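## Task

Turn the three black cups rim-down and build a pyramid that stands by itself: two cups next to each other with rims nearly in contact, and the third sitting on them, centred above the pair. Only the table top or the robot's arms may touch them, and it counts only if the stack stays up without the robot holding it.

## Robot and tools

Robot: two 6-joint arms, left_arm and right_arm, each ending in a parallel two-finger gripper. They stand on opposite sides of the table; left_arm's base is on the +y side. The arm names do not match the left or right of any image.

Scene frame: origin at the table centre, +z up, table surface at z = +0.020 m. Bases: left_arm at (+0.166, +0.422, +0.082) m, quat_wxyz (+0.828, 0, 0, -0.560); right_arm at (+0.208, -0.442, +0.056) m, quat_wxyz (+0.802, 0, 0, +0.597). Gripper frame: fingers extend along the gripper's +x and close along its y. The reported end_effector_position is the point between the pads, roughly 3 to 4 cm short of the fingertips. Printed positions can be slightly wrong, more so at long reach.

Shared motion row (used by execute_actions and move): 14 numbers, each in [-1, 1], always all 14 even if one arm is idle. Order: left_arm dx, dy, dz, rx, ry, rz, opening, then right_arm dx, dy, dz, rx, ry, rz, opening. dx..rz are an offset, not a pose: a relative target expressed in that gripper's own axes, measured from the gripper's pose at the start of the action (for the first action of a call, from the latest pose a result reported). rx, ry, rz form one rotation vector. Scale: 1.0 = 0.6 m for translation, 180 degrees for rotation. Opening is absolute, not an offset: +1 = fully open (0.088 m), about -0.80 = empty fingers touching; values below that add nothing. Going fully open to closed needs at least about 0.5 s.

execute_actions(actions): a list of actions run in sequence. Each action is a table of up to 15 rows; each row lasts one control step (1/30 s), and if fewer than 15 rows are given the last one repeats to fill 15 steps. Every row is measured from the action's start pose, not from the previous row. An empty list just returns state and images.

move(target, speed, blocking): target is one 14-number row as above, offsets from the pose in the latest result that shows one. Each gripper travels a straight line toward its target; both paths finish together, lasting 0.5 to 10 s (longer ones are cut at 10 s). speed is top path speed in m/s, 0.002 to 0.5, default 0.25; rotation is capped at twice that value in rad/s. The opening is sent when the move begins. Paths ignore obstacles and the other arm; grippers lag, drift and may overshoot the speed, especially with the arm nearly straight. Faster contact hits harder; aiming farther beyond contact pushes harder. blocking=false returns after 0.5 s while motion continues; until its end is reported, use wait or stop before other motion calls. The result adds a "move:" line: ending (done, off_target, moving, held, fault) plus which limits acted (paced = pose clipped; held = a safety check blocked steps, after which the arm may speed up sharply), and each gripper's remaining distance to target. If only one arm is named, the other finished.

wait(seconds): 0 to 10; arms keep their last command; returns early if a running move ends. stop(): brakes a running move (needs braking room; fingers keep moving). zoom_image(camera, region): enlarges [x0, y0, x1, y1] pixels (max 504x504) of one camera's latest image; cameras are cam_head_left, cam_head_right, cam_high, cam_low, cam_left_wrist, cam_right_wrist, all 504x504. read_manual(section): returns licence texts only ("licences"). finished_scene(scene): ends the current scene (give its number) after the robot holds your last command; irreversible, and the cups must already be stacked and stable.

Controller behaviour: each step, the commanded pose is limited to within 70 mm and 16 degrees of the measured pose, so big offsets may need several actions; after an action an arm stops at its last clipped pose. Position wins over orientation if both are unreachable. Friction can leave a gripper short or tilted, and tiny moves may not happen; check pose after each move and correct tilt. To keep an arm still, send the offset back to its wanted pose in the first call of a reply and zeros afterwards, with its proper opening.

Results: state line per arm (position in m, quat_wxyz, linear and angular velocities), Hand target lines (where the controller is now driving each gripper), Joint positions (last value = measured opening in m), Joint torques and External joint torques (estimates including friction and held weight; "no reading" = none), grip_measured on the opening scale, step readings for action calls with HELD marking held-back steps, "pose unreachable" when the clearance check altered a command, and MOTOR HOT / OVER-TEMPERATURE FAULT warnings. Joint ranges (rad): waist -3.054 to 3.054, shoulder 0 to 3.142, elbow 0 to 2.356, wrist pitch -1.571 to 1.571, wrist yaw -1.571 to 1.571, wrist roll -3.142 to 3.142.

Gripping: to hold a cup, command an opening about 0.07 below grip_measured (less for a lighter hold). Readings may be off by about 1 mm and read narrower while squeezing. Pad force is about 34 to 49 N, with a brief spike at first contact.

Avoid: knocking or placing anything off the table (fails the task), dropping or slamming cups, hard pushes, arms striking or pressing each other, and joint overloads (load limits N m: waist 17.2, shoulder 21.3, elbow 21.3, wrist pitch 5.61, wrist yaw 5.59, wrist roll 5.24), which freeze an arm for 10 s. Holding loads heats motors; at 95 °C the arm is held and may go limp. Brief external tugs on held parts or pushes on loose ones can occur. Smooth, quick, low-effort motion is preferred.

Each tool is called after ">>>" by a JSON object that holds its "api" and its "payload".

## Session

I'll start by looking at the current state of the scene.

>>> {"api": "execute_actions", "payload": {"actions": []}}

Scene clock: 0.00 s.
left_arm: end_effector_position=(+0.2656, +0.1772, +0.2845) grip_measured=+0.832 end_effector_quat_wxyz=(+0.579, +0.167, +0.019, -0.798) end_effector_velocity=(-0.003, +0.001, -0.002) end_effector_angular_velocity=(+0.012, +0.027, -0.006) | right_arm: end_effector_position=(+0.1178, +0.0320, +0.3655) grip_measured=+0.851 end_effector_quat_wxyz=(-0.195, +0.811, +0.324, -0.447) end_effector_velocity=(-0.002, +0.002, -0.004) end_effector_angular_velocity=(-0.017, -0.001, +0.025)
Joint positions: left_arm=[ 0.539  0.989  0.612 -0.329  1.111  0.824  0.08 ] | right_arm=[ 0.675  1.98   2.173 -1.064  0.674 -1.646  0.081]
Joint velocities: left_arm=[-0.002 -0.002 -0.002 -0.022  0.007 -0.007  0.   ] | right_arm=[-0.002  0.002 -0.007  0.007 -0.022 -0.022 -0.   ]
Joint torques (N m, as the arm reports them, + toward a larger angle): no reading
External joint torques (N m, as the arm's controller estimates them; a push from outside toward a larger angle lowers the number): no reading
Motor temperatures (°C, as the motors report them): left_arm=[20 21 22 20 23 24] | right_arm=[23 21 23 21 20 20]
Heat: left arm: hottest wrist roll 24 °C (+0.0 °C/min); right arm: hottest waist 23 °C (+0.0 °C/min).
Hand target (left_arm): +0.266, +0.177, +0.285; -0.579, -0.167, -0.019, +0.798
Hand target (right_arm): +0.118, +0.032, +0.365; -0.195, +0.811, +0.324, -0.447

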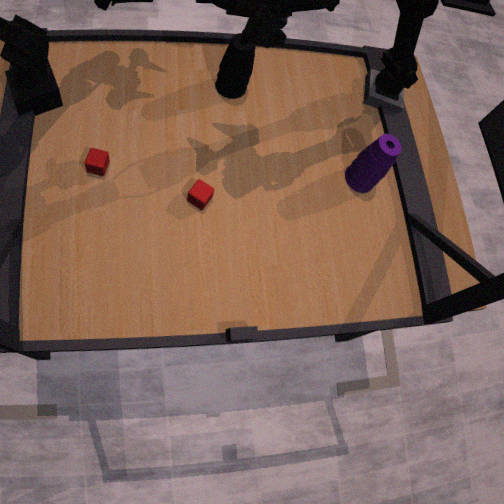

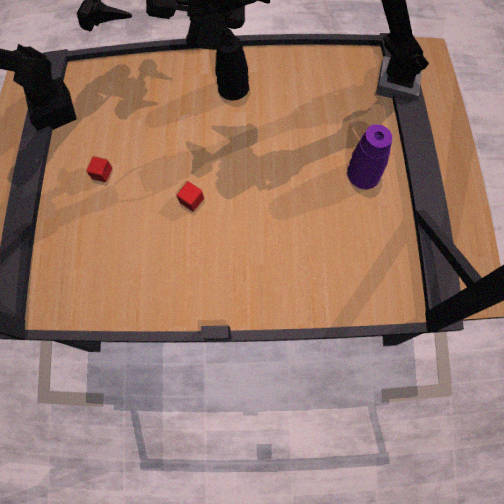

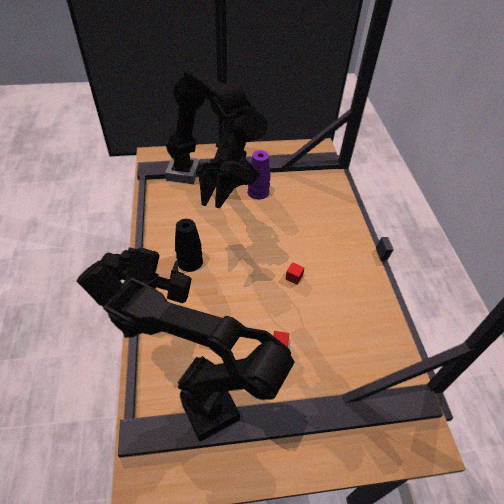

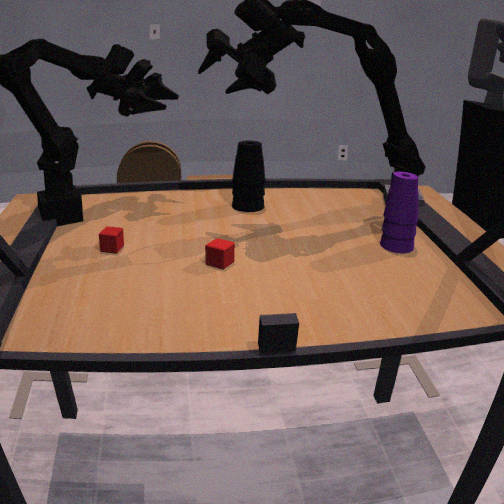

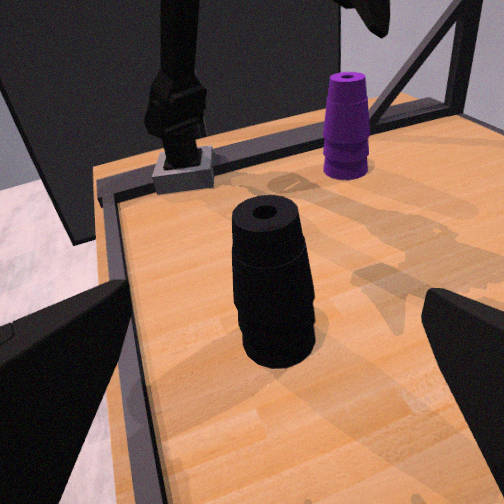

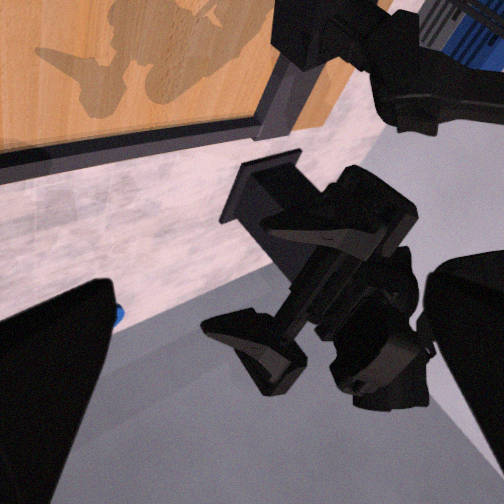

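>>> {"api": "zoom_image", "payload": {"camera": "cam_left_wrist", "region": [200, 170, 350, 390]}}

>>> {"api": "zoom_image", "payload": {"camera": "cam_low", "region": [200, 120, 300, 230]}}

>>> {"api": "zoom_image", "payload": {"camera": "cam_low", "region": [350, 150, 450, 270]}}

Region (200, 170, 350, 390) of cam_left_wrist's 504x504 image, scaled by 2.291, with more detail than that image has; it fills the left 344 columns of this view, and the rest is white.

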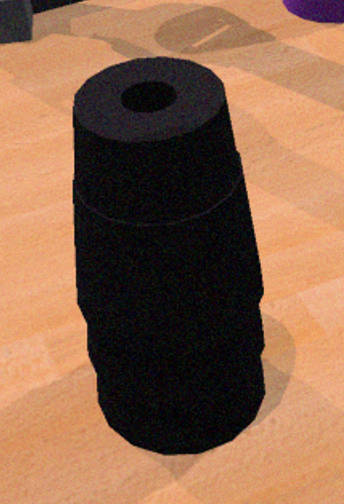

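Region (200, 120, 300, 230) of cam_low's 504x504 image, scaled by 4.582, with more detail than that image has; it fills the left 458 columns of this view, and the rest is white.

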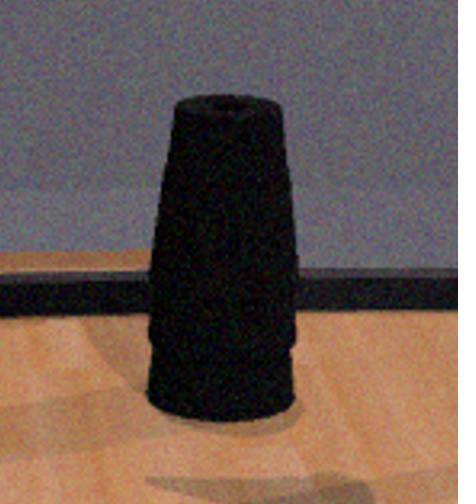

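Region (350, 150, 450, 270) of cam_low's 504x504 image, scaled by 4.200, with more detail than that image has.

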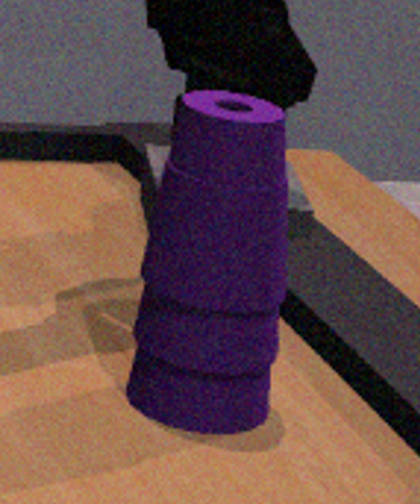

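>>> {"api": "move", "payload": {"target": [0, 0, 0, 0, 0, 0, 0.83, 0.0357, 0.2603, -0.0373, 0.5952, -0.0719, 0.1593, 1.0], "speed": 0.4}}

Scene clock: 6.03 s.
left_arm: end_effector_position=(+0.2656, +0.1772, +0.2845) grip_measured=+0.832 end_effector_quat_wxyz=(+0.579, +0.167, +0.019, -0.798) end_effector_velocity=(+0.002, -0.001, -0.002) end_effector_angular_velocity=(+0.013, +0.006, +0.021) | right_arm: end_effector_position=(+0.1982, -0.0626, +0.2710) grip_measured=+1.000 end_effector_quat_wxyz=(+0.626, -0.329, +0.322, +0.629) end_effector_velocity=(-0.000, -0.003, -0.001) end_effector_angular_velocity=(-0.008, +0.002, +0.008)
Joint positions: left_arm=[ 0.539  0.989  0.612 -0.329  1.111  0.824  0.08 ] | right_arm=[ 0.325  1.507  1.373 -0.822  0.02   0.016  0.088]
Joint velocities: left_arm=[-0.002 -0.002 -0.002  0.007 -0.022 -0.022  0.   ] | right_arm=[-0.002 -0.007 -0.007 -0.007 -0.007 -0.007  0.   ]
Joint torques (N m, as the arm reports them, + toward a larger angle): left_arm=[ 0.01 -2.17  6.97  1.14  0.48 -0.02] | right_arm=[-0.26 -6.56  6.19  1.27 -0.09  0.23]
External joint torques (N m, as the arm's controller estimates them; a push from outside toward a larger angle lowers the number): left_arm=[-0.01  0.27  0.31 -0.12  0.06 -0.02] | right_arm=[-0.24 -0.18 -0.68 -0.07 -0.09  0.22]
Motor temperatures (°C, as the motors report them): left_arm=[20 21 23 21 23 24] | right_arm=[23 23 24 22 20 20]
Heat: left arm: hottest wrist roll 24 °C (+0.0 °C/min); right arm: hottest elbow 24 °C (+9.9 °C/min).
Hand target (left_arm): +0.266, +0.177, +0.285; -0.579, -0.167, -0.019, +0.798
Hand target (right_arm): +0.199, -0.065, +0.271; +0.628, -0.325, +0.325, +0.628
Off the commanded pose (left_arm): 0.000 m, 0 deg.
Off the commanded pose (right_arm): 0.003 m, 1 deg.
move: done

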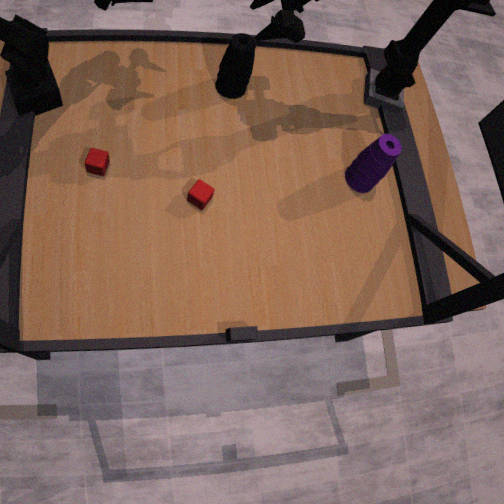

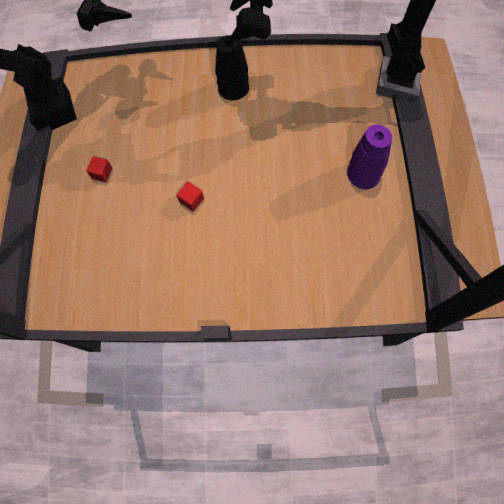

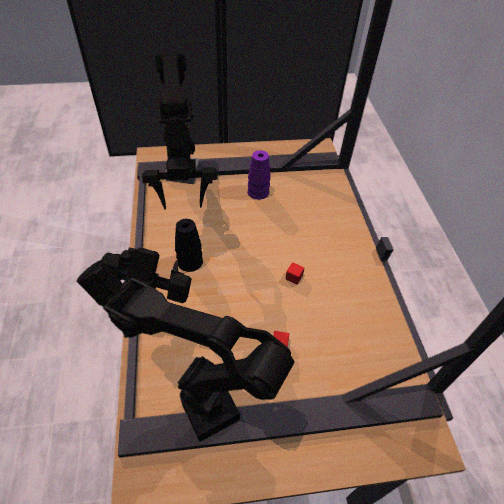

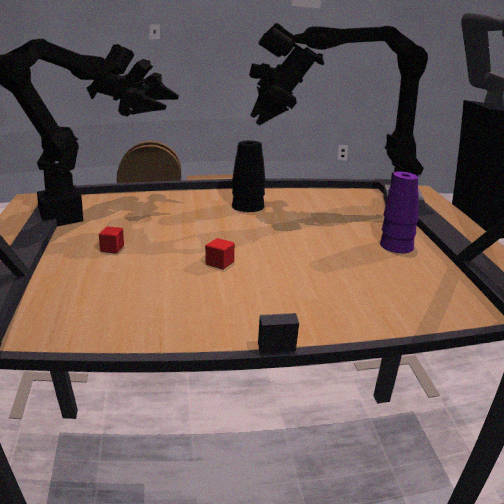

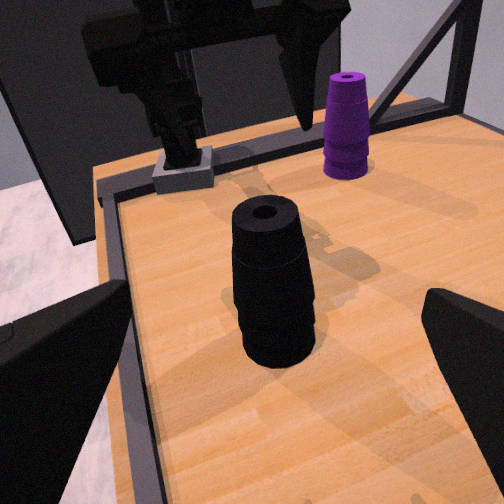

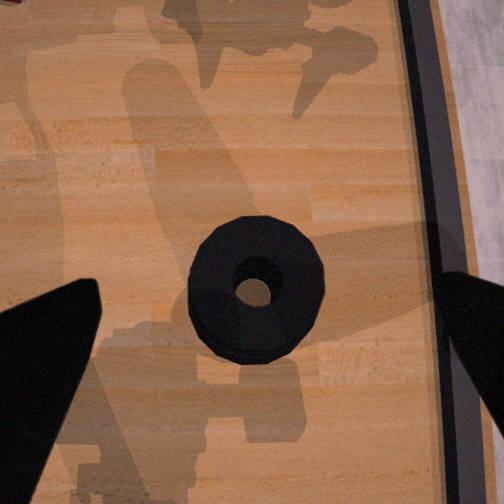

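>>> {"api": "zoom_image", "payload": {"camera": "cam_right_wrist", "region": [160, 190, 360, 390]}}

>>> {"api": "zoom_image", "payload": {"camera": "cam_low", "region": [190, 20, 340, 230]}}

Region (160, 190, 360, 390) of cam_right_wrist's 504x504 image, scaled by 2.520, with more detail than that image has.

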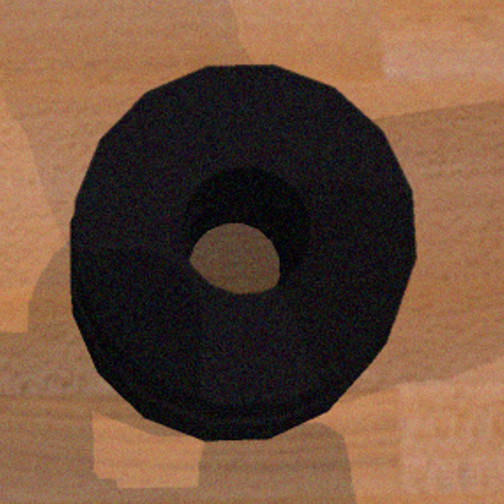

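Region (190, 20, 340, 230) of cam_low's 504x504 image, scaled by 2.400, with more detail than that image has; it fills the left 360 columns of this view, and the rest is white.

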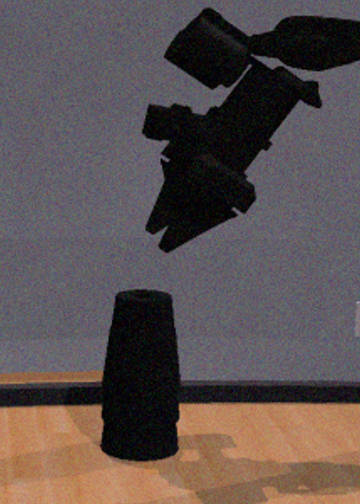

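>>> {"api": "move", "payload": {"target": [0, 0, 0, 0, 0, 0, 0.83, 0.1154, 0.0025, -0.0272, 0.0034, 0.0009, 0.0003, 1.0], "speed": 0.2}}

Scene clock: 8.23 s.
left_arm: end_effector_position=(+0.2656, +0.1772, +0.2845) grip_measured=+0.832 end_effector_quat_wxyz=(+0.579, +0.167, +0.019, -0.798) end_effector_velocity=(-0.000, +0.000, -0.000) end_effector_angular_velocity=(+0.011, +0.019, +0.009) | right_arm: end_effector_position=(+0.1973, -0.0351, +0.2124) grip_measured=+1.000 end_effector_quat_wxyz=(+0.629, -0.323, +0.319, +0.631) end_effector_velocity=(-0.002, -0.003, -0.003) end_effector_angular_velocity=(-0.012, +0.001, +0.013)
Joint positions: left_arm=[ 0.539  0.989  0.612 -0.329  1.111  0.824  0.08 ] | right_arm=[ 0.325  1.605  1.229 -0.566  0.02   0.021  0.088]
Joint velocities: left_arm=[-0.002 -0.002  0.002 -0.007 -0.007 -0.022  0.   ] | right_arm=[ 0.002 -0.002 -0.007 -0.007 -0.007 -0.007  0.   ]
Joint torques (N m, as the arm reports them, + toward a larger angle): left_arm=[-0.01 -2.15  6.99  1.13  0.47 -0.03] | right_arm=[-0.01 -5.19  6.4   1.26 -0.04  0.22]
External joint torques (N m, as the arm's controller estimates them; a push from outside toward a larger angle lowers the number): left_arm=[-0.01  0.3   0.36 -0.11  0.05 -0.03] | right_arm=[-0.07  1.9  -0.43 -0.08 -0.04  0.21]
Motor temperatures (°C, as the motors report them): left_arm=[20 21 23 21 23 24] | right_arm=[23 23 24 22 20 20]
Heat: left arm: hottest wrist roll 24 °C (+0.0 °C/min); right arm: hottest elbow 24 °C (+7.3 °C/min).
Hand target (left_arm): +0.266, +0.177, +0.285; -0.579, -0.167, -0.019, +0.798
Hand target (right_arm): +0.197, -0.036, +0.205; +0.627, -0.326, +0.326, +0.627
Off the commanded pose (left_arm): 0.000 m, 0 deg.
Off the commanded pose (right_arm): 0.007 m, 1 deg.
move: done

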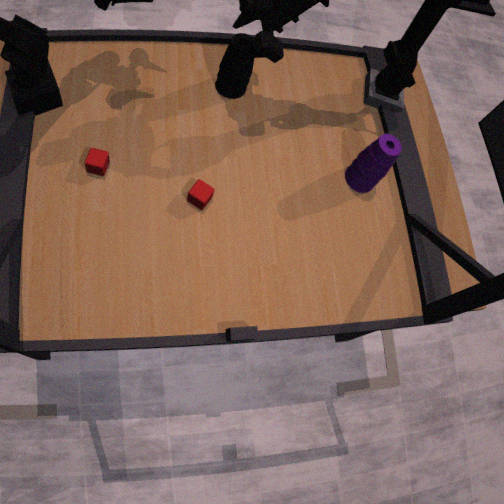

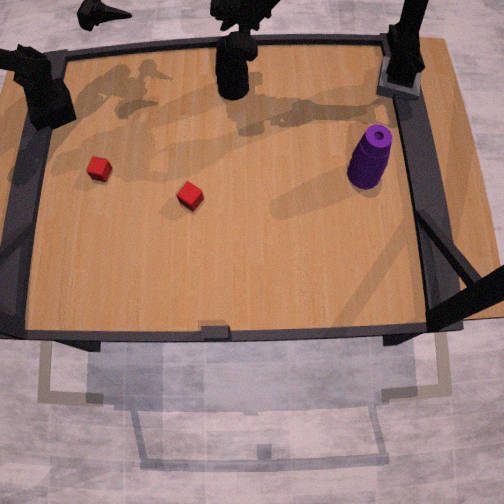

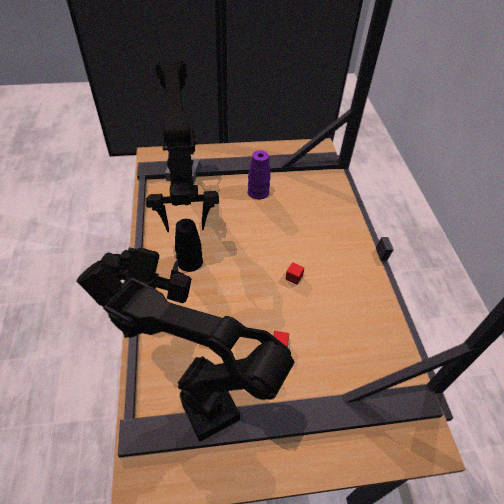

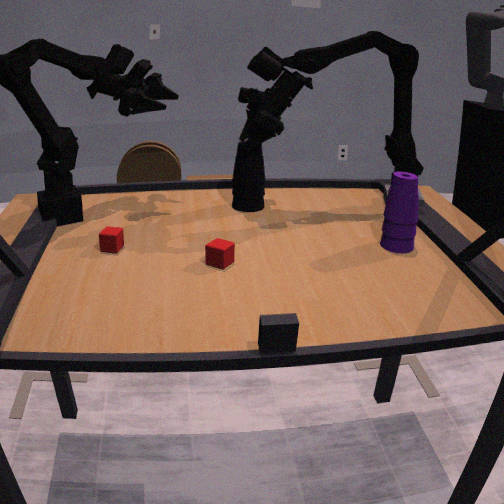

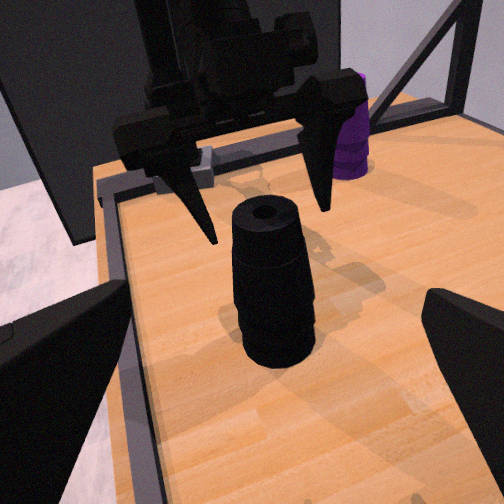

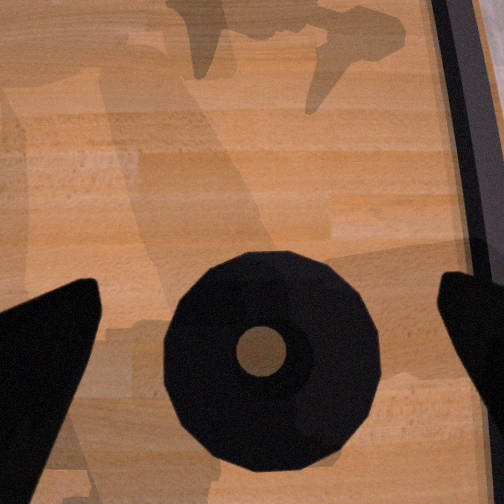

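>>> {"api": "move", "payload": {"target": [0, 0, 0, 0, 0, 0, 0.83, 0.0611, -0.0008, -0.0503, 0.002, 0.0056, 0, 1.0], "speed": 0.15}}

Scene clock: 9.43 s.
left_arm: end_effector_position=(+0.2656, +0.1772, +0.2845) grip_measured=+0.832 end_effector_quat_wxyz=(+0.579, +0.167, +0.019, -0.798) end_effector_velocity=(-0.001, -0.000, -0.000) end_effector_angular_velocity=(+0.007, +0.006, +0.000) | right_arm: end_effector_position=(+0.1973, -0.0360, +0.1731) grip_measured=+1.000 end_effector_quat_wxyz=(+0.630, -0.322, +0.318, +0.631) end_effector_velocity=(-0.000, -0.002, +0.001) end_effector_angular_velocity=(-0.003, +0.002, +0.008)
Joint positions: left_arm=[ 0.539  0.989  0.612 -0.329  1.111  0.824  0.08 ] | right_arm=[ 0.325  1.633  1.097 -0.405  0.02   0.021  0.088]
Joint velocities: left_arm=[-0.007 -0.002  0.002 -0.007 -0.007 -0.007 -0.   ] | right_arm=[-0.002 -0.007 -0.002 -0.007 -0.007 -0.007  0.   ]
Joint torques (N m, as the arm reports them, + toward a larger angle): left_arm=[ 0.   -2.13  6.98  1.14  0.48 -0.03] | right_arm=[-0.16 -4.94  5.92  1.23 -0.07  0.18]
External joint torques (N m, as the arm's controller estimates them; a push from outside toward a larger angle lowers the number): left_arm=[ 0.01  0.31  0.34 -0.1   0.05 -0.03] | right_arm=[-0.16  2.34 -0.85 -0.15 -0.08  0.17]
Motor temperatures (°C, as the motors report them): left_arm=[20 21 24 21 23 24] | right_arm=[23 23 25 22 20 20]
Heat: left arm: hottest elbow 24 °C (+0.0 °C/min); right arm: hottest elbow 25 °C (+12.7 °C/min).
Hand target (left_arm): +0.266, +0.177, +0.285; -0.579, -0.167, -0.019, +0.798
Hand target (right_arm): +0.198, -0.038, +0.165; +0.627, -0.326, +0.327, +0.627
Off the commanded pose (left_arm): 0.000 m, 0 deg.
Off the commanded pose (right_arm): 0.008 m, 1 deg.
move: done

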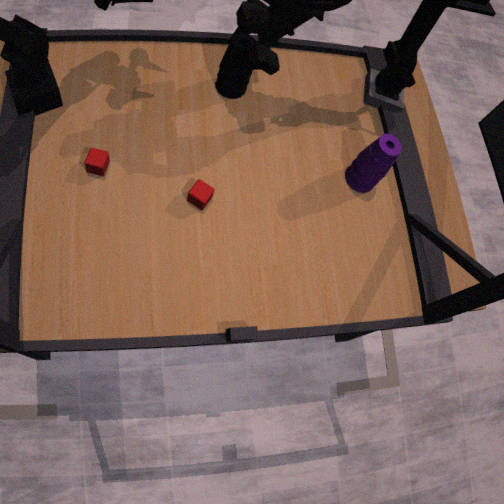

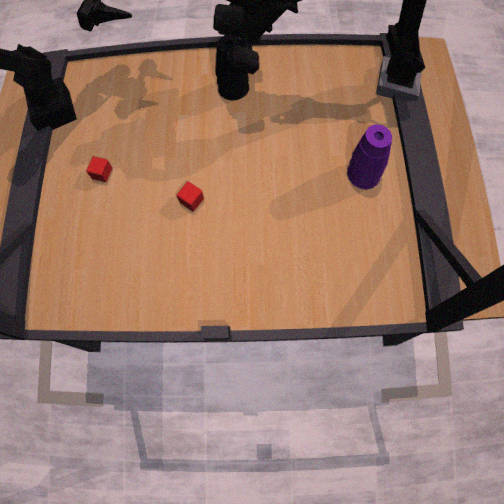

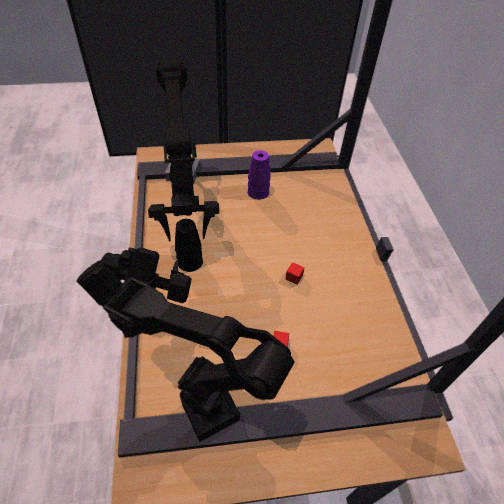

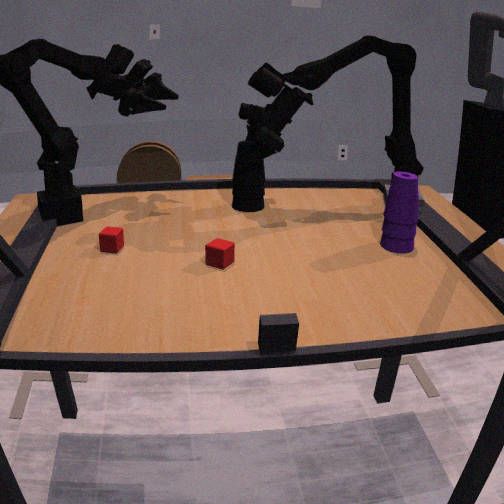

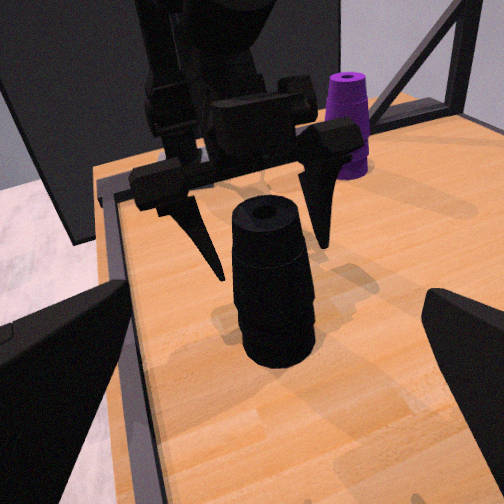

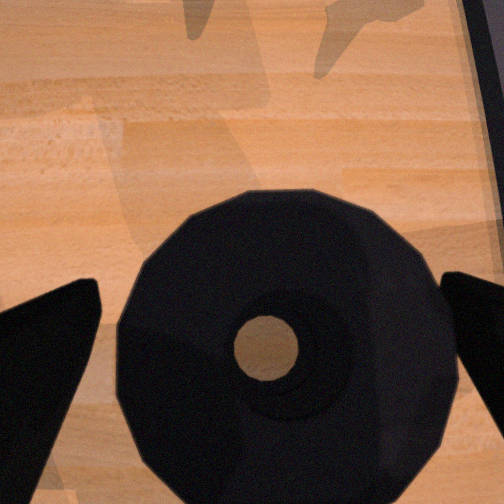

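>>> {"api": "zoom_image", "payload": {"camera": "cam_left_wrist", "region": [120, 100, 380, 380]}}

>>> {"api": "zoom_image", "payload": {"camera": "cam_low", "region": [190, 50, 340, 230]}}

Region (120, 100, 380, 380) of cam_left_wrist's 504x504 image, scaled by 1.800, with more detail than that image has; it fills the left 468 columns of this view, and the rest is white.

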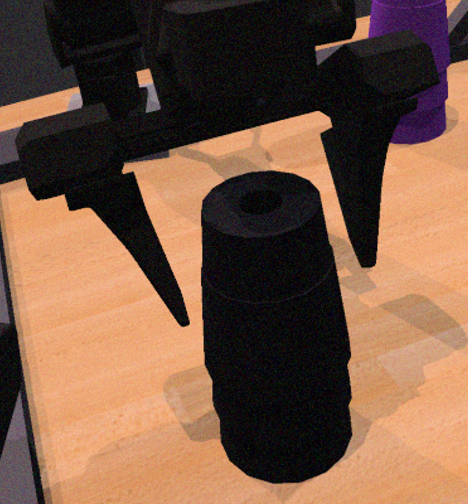

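Region (190, 50, 340, 230) of cam_low's 504x504 image, scaled by 2.800, with more detail than that image has.

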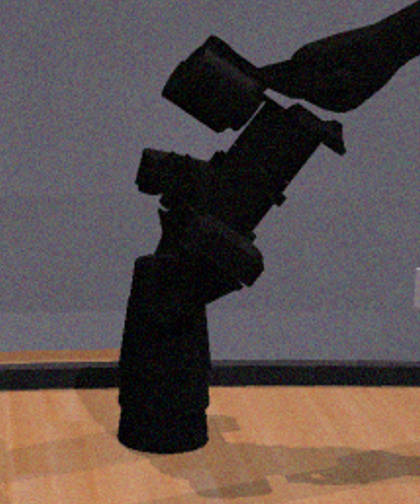

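>>> {"api": "execute_actions", "payload": {"actions": [[[0,0,0,0,0,0,0.83,0,0,0,0,0,0,0.85],[0,0,0,0,0,0,0.83,0,0,0,0,0,0,0.75],[0,0,0,0,0,0,0.83,0,0,0,0,0,0,0.66],[0,0,0,0,0,0,0.83,0,0,0,0,0,0,0.6],[0,0,0,0,0,0,0.83,0,0,0,0,0,0,0.57],[0,0,0,0,0,0,0.83,0,0,0,0,0,0,0.55],[0,0,0,0,0,0,0.83,0,0,0,0,0,0,0.53],[0,0,0,0,0,0,0.83,0,0,0,0,0,0,0.51],[0,0,0,0,0,0,0.83,0,0,0,0,0,0,0.49],[0,0,0,0,0,0,0.83,0,0,0,0,0,0,0.47],[0,0,0,0,0,0,0.83,0,0,0,0,0,0,0.45],[0,0,0,0,0,0,0.83,0,0,0,0,0,0,0.43],[0,0,0,0,0,0,0.83,0,0,0,0,0,0,0.41],[0,0,0,0,0,0,0.83,0,0,0,0,0,0,0.39],[0,0,0,0,0,0,0.83,0,0,0,0,0,0,0.37]]]}}

Scene clock: 10.30 s.
left_arm: end_effector_position=(+0.2656, +0.1772, +0.2845) grip_measured=+0.832 end_effector_quat_wxyz=(+0.579, +0.167, +0.019, -0.798) end_effector_velocity=(-0.002, +0.001, -0.002) end_effector_angular_velocity=(+0.016, +0.017, +0.005) | right_arm: end_effector_position=(+0.1973, -0.0360, +0.1732) grip_measured=+0.454 end_effector_quat_wxyz=(+0.630, -0.322, +0.318, +0.631) end_effector_velocity=(-0.000, -0.002, -0.001) end_effector_angular_velocity=(-0.008, -0.007, +0.020)
Joint positions: left_arm=[ 0.539  0.989  0.612 -0.329  1.111  0.824  0.08 ] | right_arm=[ 0.325  1.633  1.097 -0.405  0.02   0.021  0.061]
Joint velocities: left_arm=[-0.002 -0.007 -0.002 -0.022 -0.007 -0.007 -0.   ] | right_arm=[-0.002 -0.002 -0.002 -0.007 -0.007 -0.022 -0.   ]
Joint torques (N m, as the arm reports them, + toward a larger angle): left_arm=[-0.02 -2.14  6.99  1.14  0.48 -0.02] | right_arm=[ 0.05 -6.37  7.32  1.07 -0.01  0.03]
External joint torques (N m, as the arm's controller estimates them; a push from outside toward a larger angle lowers the number): left_arm=[-0.02  0.27  0.42 -0.09  0.05 -0.01] | right_arm=[ 0.06  0.84  0.63 -0.27 -0.02  0.02]
Motor temperatures (°C, as the motors report them): left_arm=[20 21 24 21 23 24] | right_arm=[23 24 25 22 20 20]
Heat: left arm: hottest elbow 24 °C (+0.0 °C/min); right arm: hottest elbow 25 °C (+11.7 °C/min).
Hand target (left_arm): +0.266, +0.177, +0.285; -0.579, -0.167, -0.019, +0.798
Hand target (right_arm): +0.197, -0.036, +0.173; +0.630, -0.322, +0.318, +0.631
Off the commanded pose (left_arm): 0.000 m, 0 deg.
Off the commanded pose (right_arm): 0.000 m, 0 deg.
Step readings (end_effector_position):
0: left_arm (+0.2656, +0.1772, +0.2845) | right_arm (+0.1973, -0.0360, +0.1732)
1: left_arm (+0.2656, +0.1772, +0.2845) | right_arm (+0.1973, -0.0360, +0.1732)
2: left_arm (+0.2656, +0.1772, +0.2845) | right_arm (+0.1973, -0.0360, +0.1732)
4: left_arm (+0.2656, +0.1772, +0.2845) | right_arm (+0.1973, -0.0360, +0.1732)
8: left_arm (+0.2656, +0.1772, +0.2845) | right_arm (+0.1973, -0.0360, +0.1732)
15: end_effector_position above

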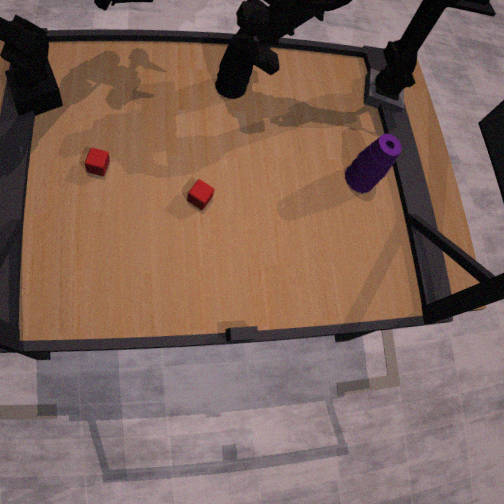

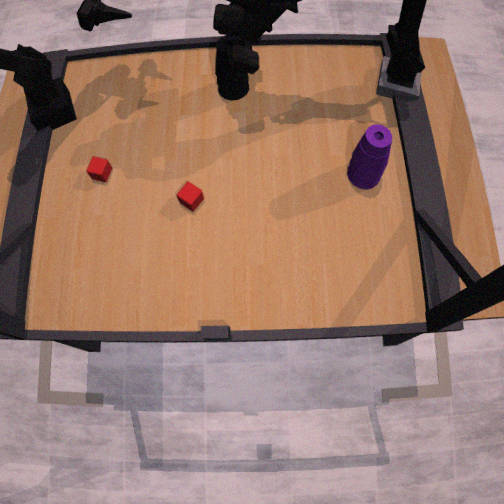

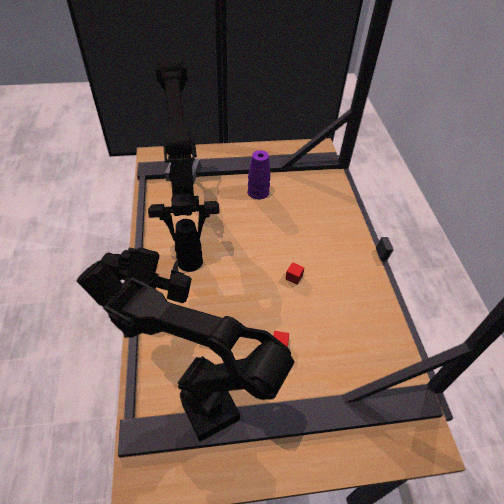

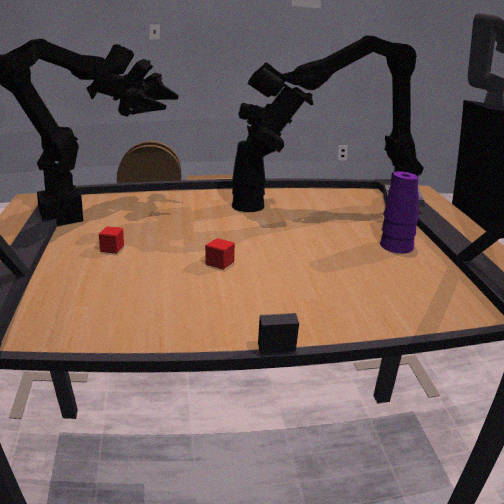

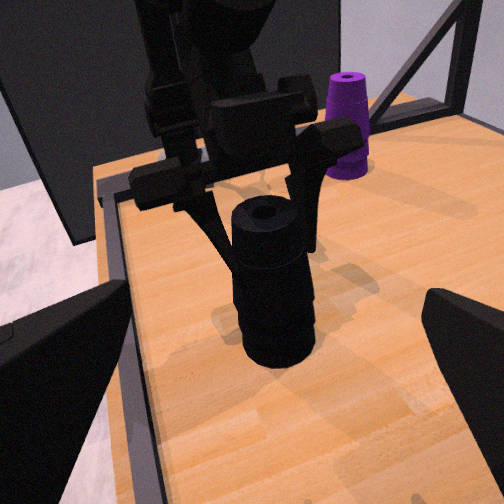

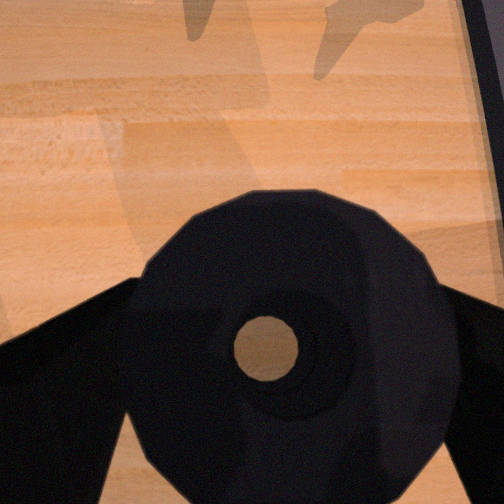

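>>> {"api": "execute_actions", "payload": {"actions": []}}

Scene clock: 10.30 s.
left_arm: end_effector_position=(+0.2656, +0.1772, +0.2845) grip_measured=+0.832 end_effector_quat_wxyz=(+0.579, +0.167, +0.019, -0.798) end_effector_velocity=(-0.002, +0.001, -0.002) end_effector_angular_velocity=(+0.016, +0.017, +0.005) | right_arm: end_effector_position=(+0.1973, -0.0360, +0.1732) grip_measured=+0.454 end_effector_quat_wxyz=(+0.630, -0.322, +0.318, +0.631) end_effector_velocity=(-0.000, -0.002, -0.001) end_effector_angular_velocity=(-0.008, -0.007, +0.020)
Joint positions: left_arm=[ 0.539  0.989  0.612 -0.329  1.111  0.824  0.08 ] | right_arm=[ 0.325  1.633  1.097 -0.405  0.02   0.021  0.061]
Joint velocities: left_arm=[-0.002 -0.007 -0.002 -0.022 -0.007 -0.007 -0.   ] | right_arm=[-0.002 -0.002 -0.002 -0.007 -0.007 -0.022 -0.   ]
Joint torques (N m, as the arm reports them, + toward a larger angle): left_arm=[-0.02 -2.14  6.99  1.14  0.48 -0.02] | right_arm=[ 0.05 -6.37  7.32  1.07 -0.01  0.03]
External joint torques (N m, as the arm's controller estimates them; a push from outside toward a larger angle lowers the number): left_arm=[-0.02  0.27  0.42 -0.09  0.05 -0.01] | right_arm=[ 0.06  0.84  0.63 -0.27 -0.02  0.02]
Motor temperatures (°C, as the motors report them): left_arm=[20 21 24 21 23 24] | right_arm=[23 24 25 22 20 20]
Heat: left arm: hottest elbow 24 °C (+0.0 °C/min); right arm: hottest elbow 25 °C (+11.7 °C/min).
Hand target (left_arm): +0.266, +0.177, +0.285; -0.579, -0.167, -0.019, +0.798
Hand target (right_arm): +0.197, -0.036, +0.173; +0.630, -0.322, +0.318, +0.631
Off the commanded pose (left_arm): 0.000 m, 0 deg.
Off the commanded pose (right_arm): 0.000 m, 0 deg.

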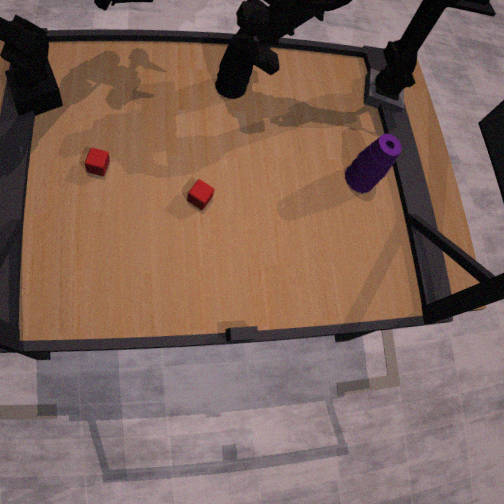

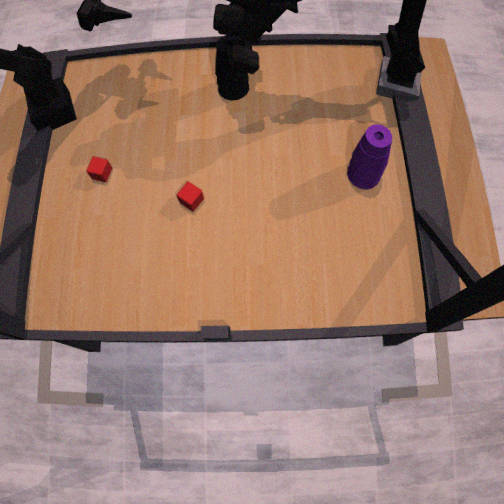

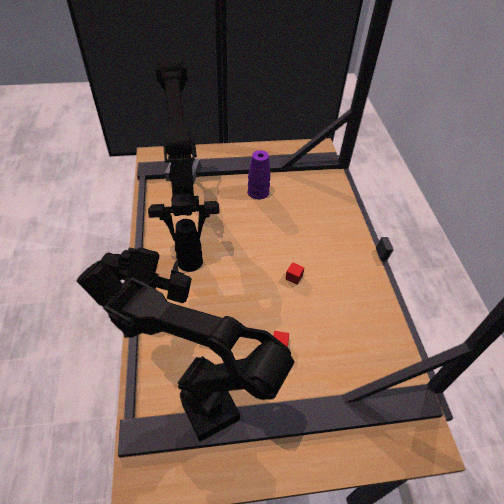

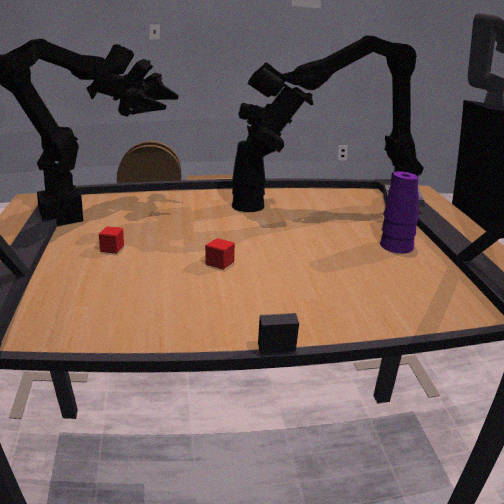

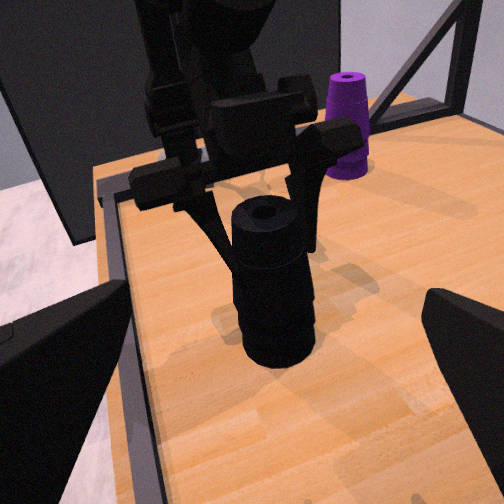

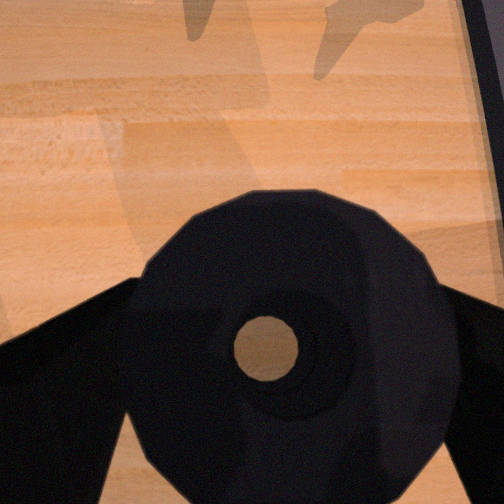

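>>> {"api": "move", "payload": {"target": [0, 0, 0, 0, 0, 0, 0.83, -0.1103, -0.0006, 0.0807, 0, 0, 0, 0.37], "speed": 0.12}}

Scene clock: 11.53 s.
left_arm: end_effector_position=(+0.2656, +0.1772, +0.2845) grip_measured=+0.832 end_effector_quat_wxyz=(+0.579, +0.167, +0.019, -0.798) end_effector_velocity=(-0.004, +0.000, -0.000) end_effector_angular_velocity=(+0.002, +0.039, -0.013) | right_arm: end_effector_position=(+0.1973, -0.0365, +0.2508) grip_measured=+0.454 end_effector_quat_wxyz=(+0.628, -0.325, +0.321, +0.630) end_effector_velocity=(+0.000, -0.005, -0.003) end_effector_angular_velocity=(-0.022, +0.001, +0.008)
Joint positions: left_arm=[ 0.539  0.989  0.612 -0.329  1.111  0.824  0.08 ] | right_arm=[ 0.325  1.595  1.375 -0.728  0.02   0.021  0.061]
Joint velocities: left_arm=[-0.002  0.002 -0.002 -0.007  0.022 -0.022  0.   ] | right_arm=[-0.002 -0.002 -0.002 -0.022 -0.007 -0.007  0.   ]
Joint torques (N m, as the arm reports them, + toward a larger angle): left_arm=[ 0.   -2.15  7.    1.14  0.48 -0.03] | right_arm=[ 0.11 -6.98  8.67  0.87  0.01  0.04]
External joint torques (N m, as the arm's controller estimates them; a push from outside toward a larger angle lowers the number): left_arm=[ 0.01  0.27  0.38 -0.1   0.04 -0.03] | right_arm=[ 0.11  0.09  1.79 -0.45  0.    0.04]
Motor temperatures (°C, as the motors report them): left_arm=[20 21 24 21 23 24] | right_arm=[23 24 25 22 20 20]
Heat: left arm: hottest elbow 24 °C (+0.0 °C/min); right arm: hottest elbow 25 °C (+10.4 °C/min).
Hand target (left_arm): +0.266, +0.177, +0.285; -0.579, -0.167, -0.019, +0.798
Hand target (right_arm): +0.197, -0.036, +0.255; +0.630, -0.322, +0.318, +0.631
Off the commanded pose (left_arm): 0.000 m, 0 deg.
Off the commanded pose (right_arm): 0.004 m, 1 deg.
move: done

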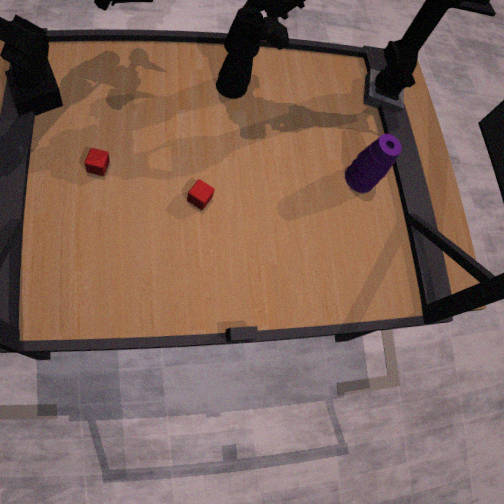

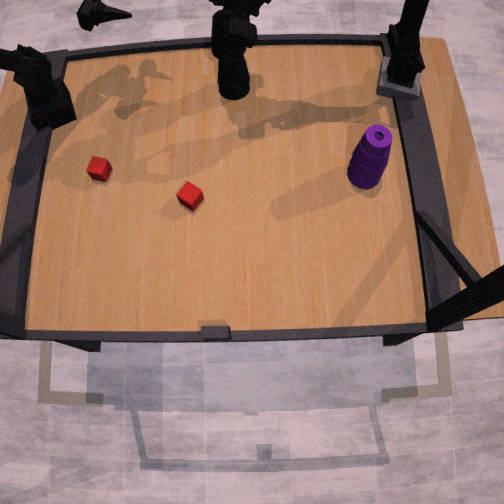

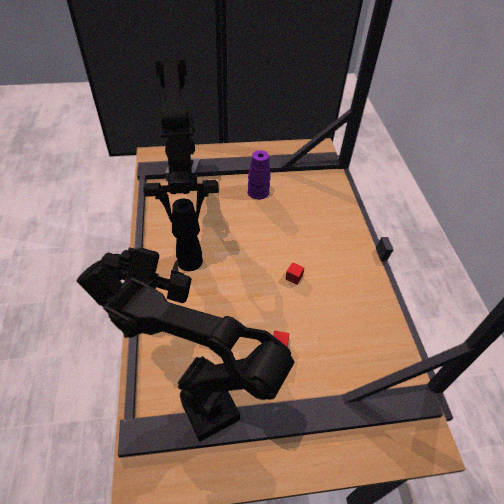

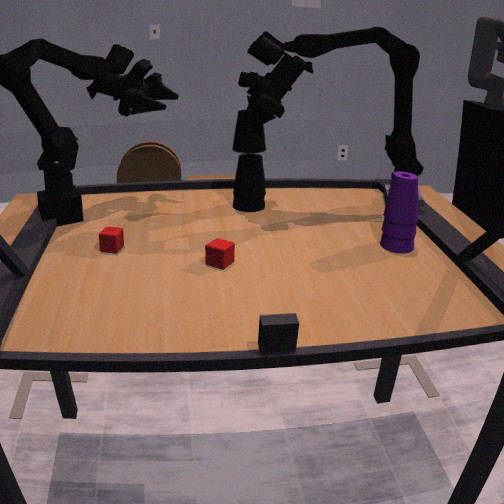

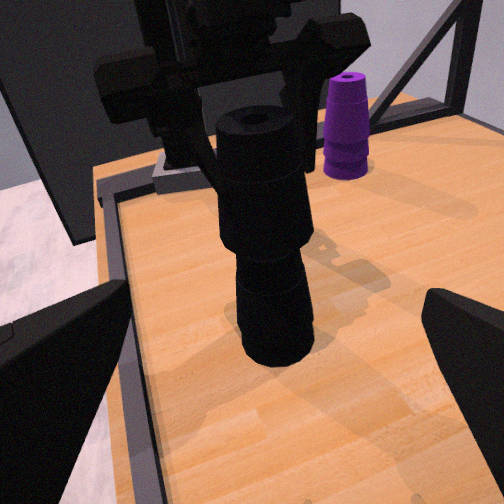

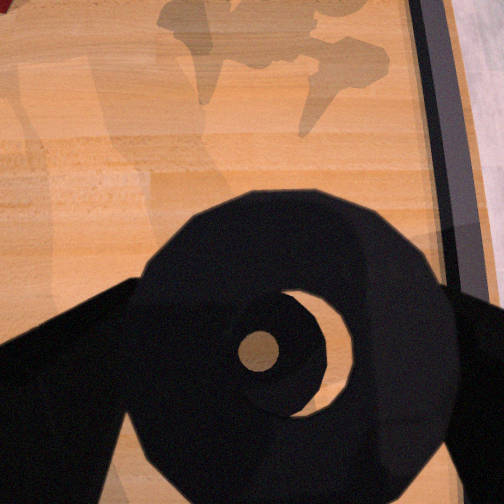

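>>> {"api": "zoom_image", "payload": {"camera": "cam_low", "region": [200, 100, 300, 230]}}

>>> {"api": "zoom_image", "payload": {"camera": "cam_left_wrist", "region": [200, 170, 350, 390]}}

Region (200, 100, 300, 230) of cam_low's 504x504 image, scaled by 3.877, with more detail than that image has; it fills the left 388 columns of this view, and the rest is white.

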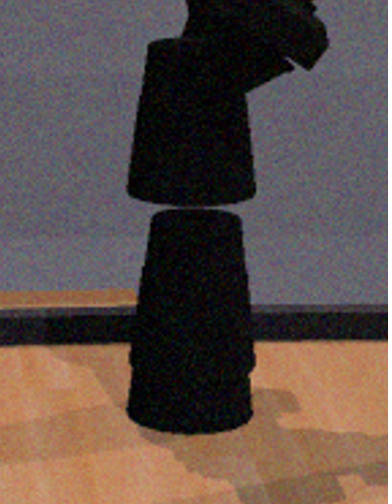

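Region (200, 170, 350, 390) of cam_left_wrist's 504x504 image, scaled by 2.291, with more detail than that image has; it fills the left 344 columns of this view, and the rest is white.

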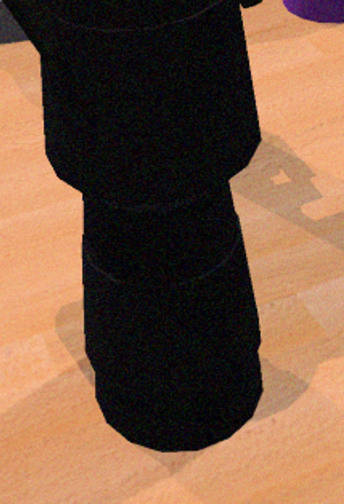

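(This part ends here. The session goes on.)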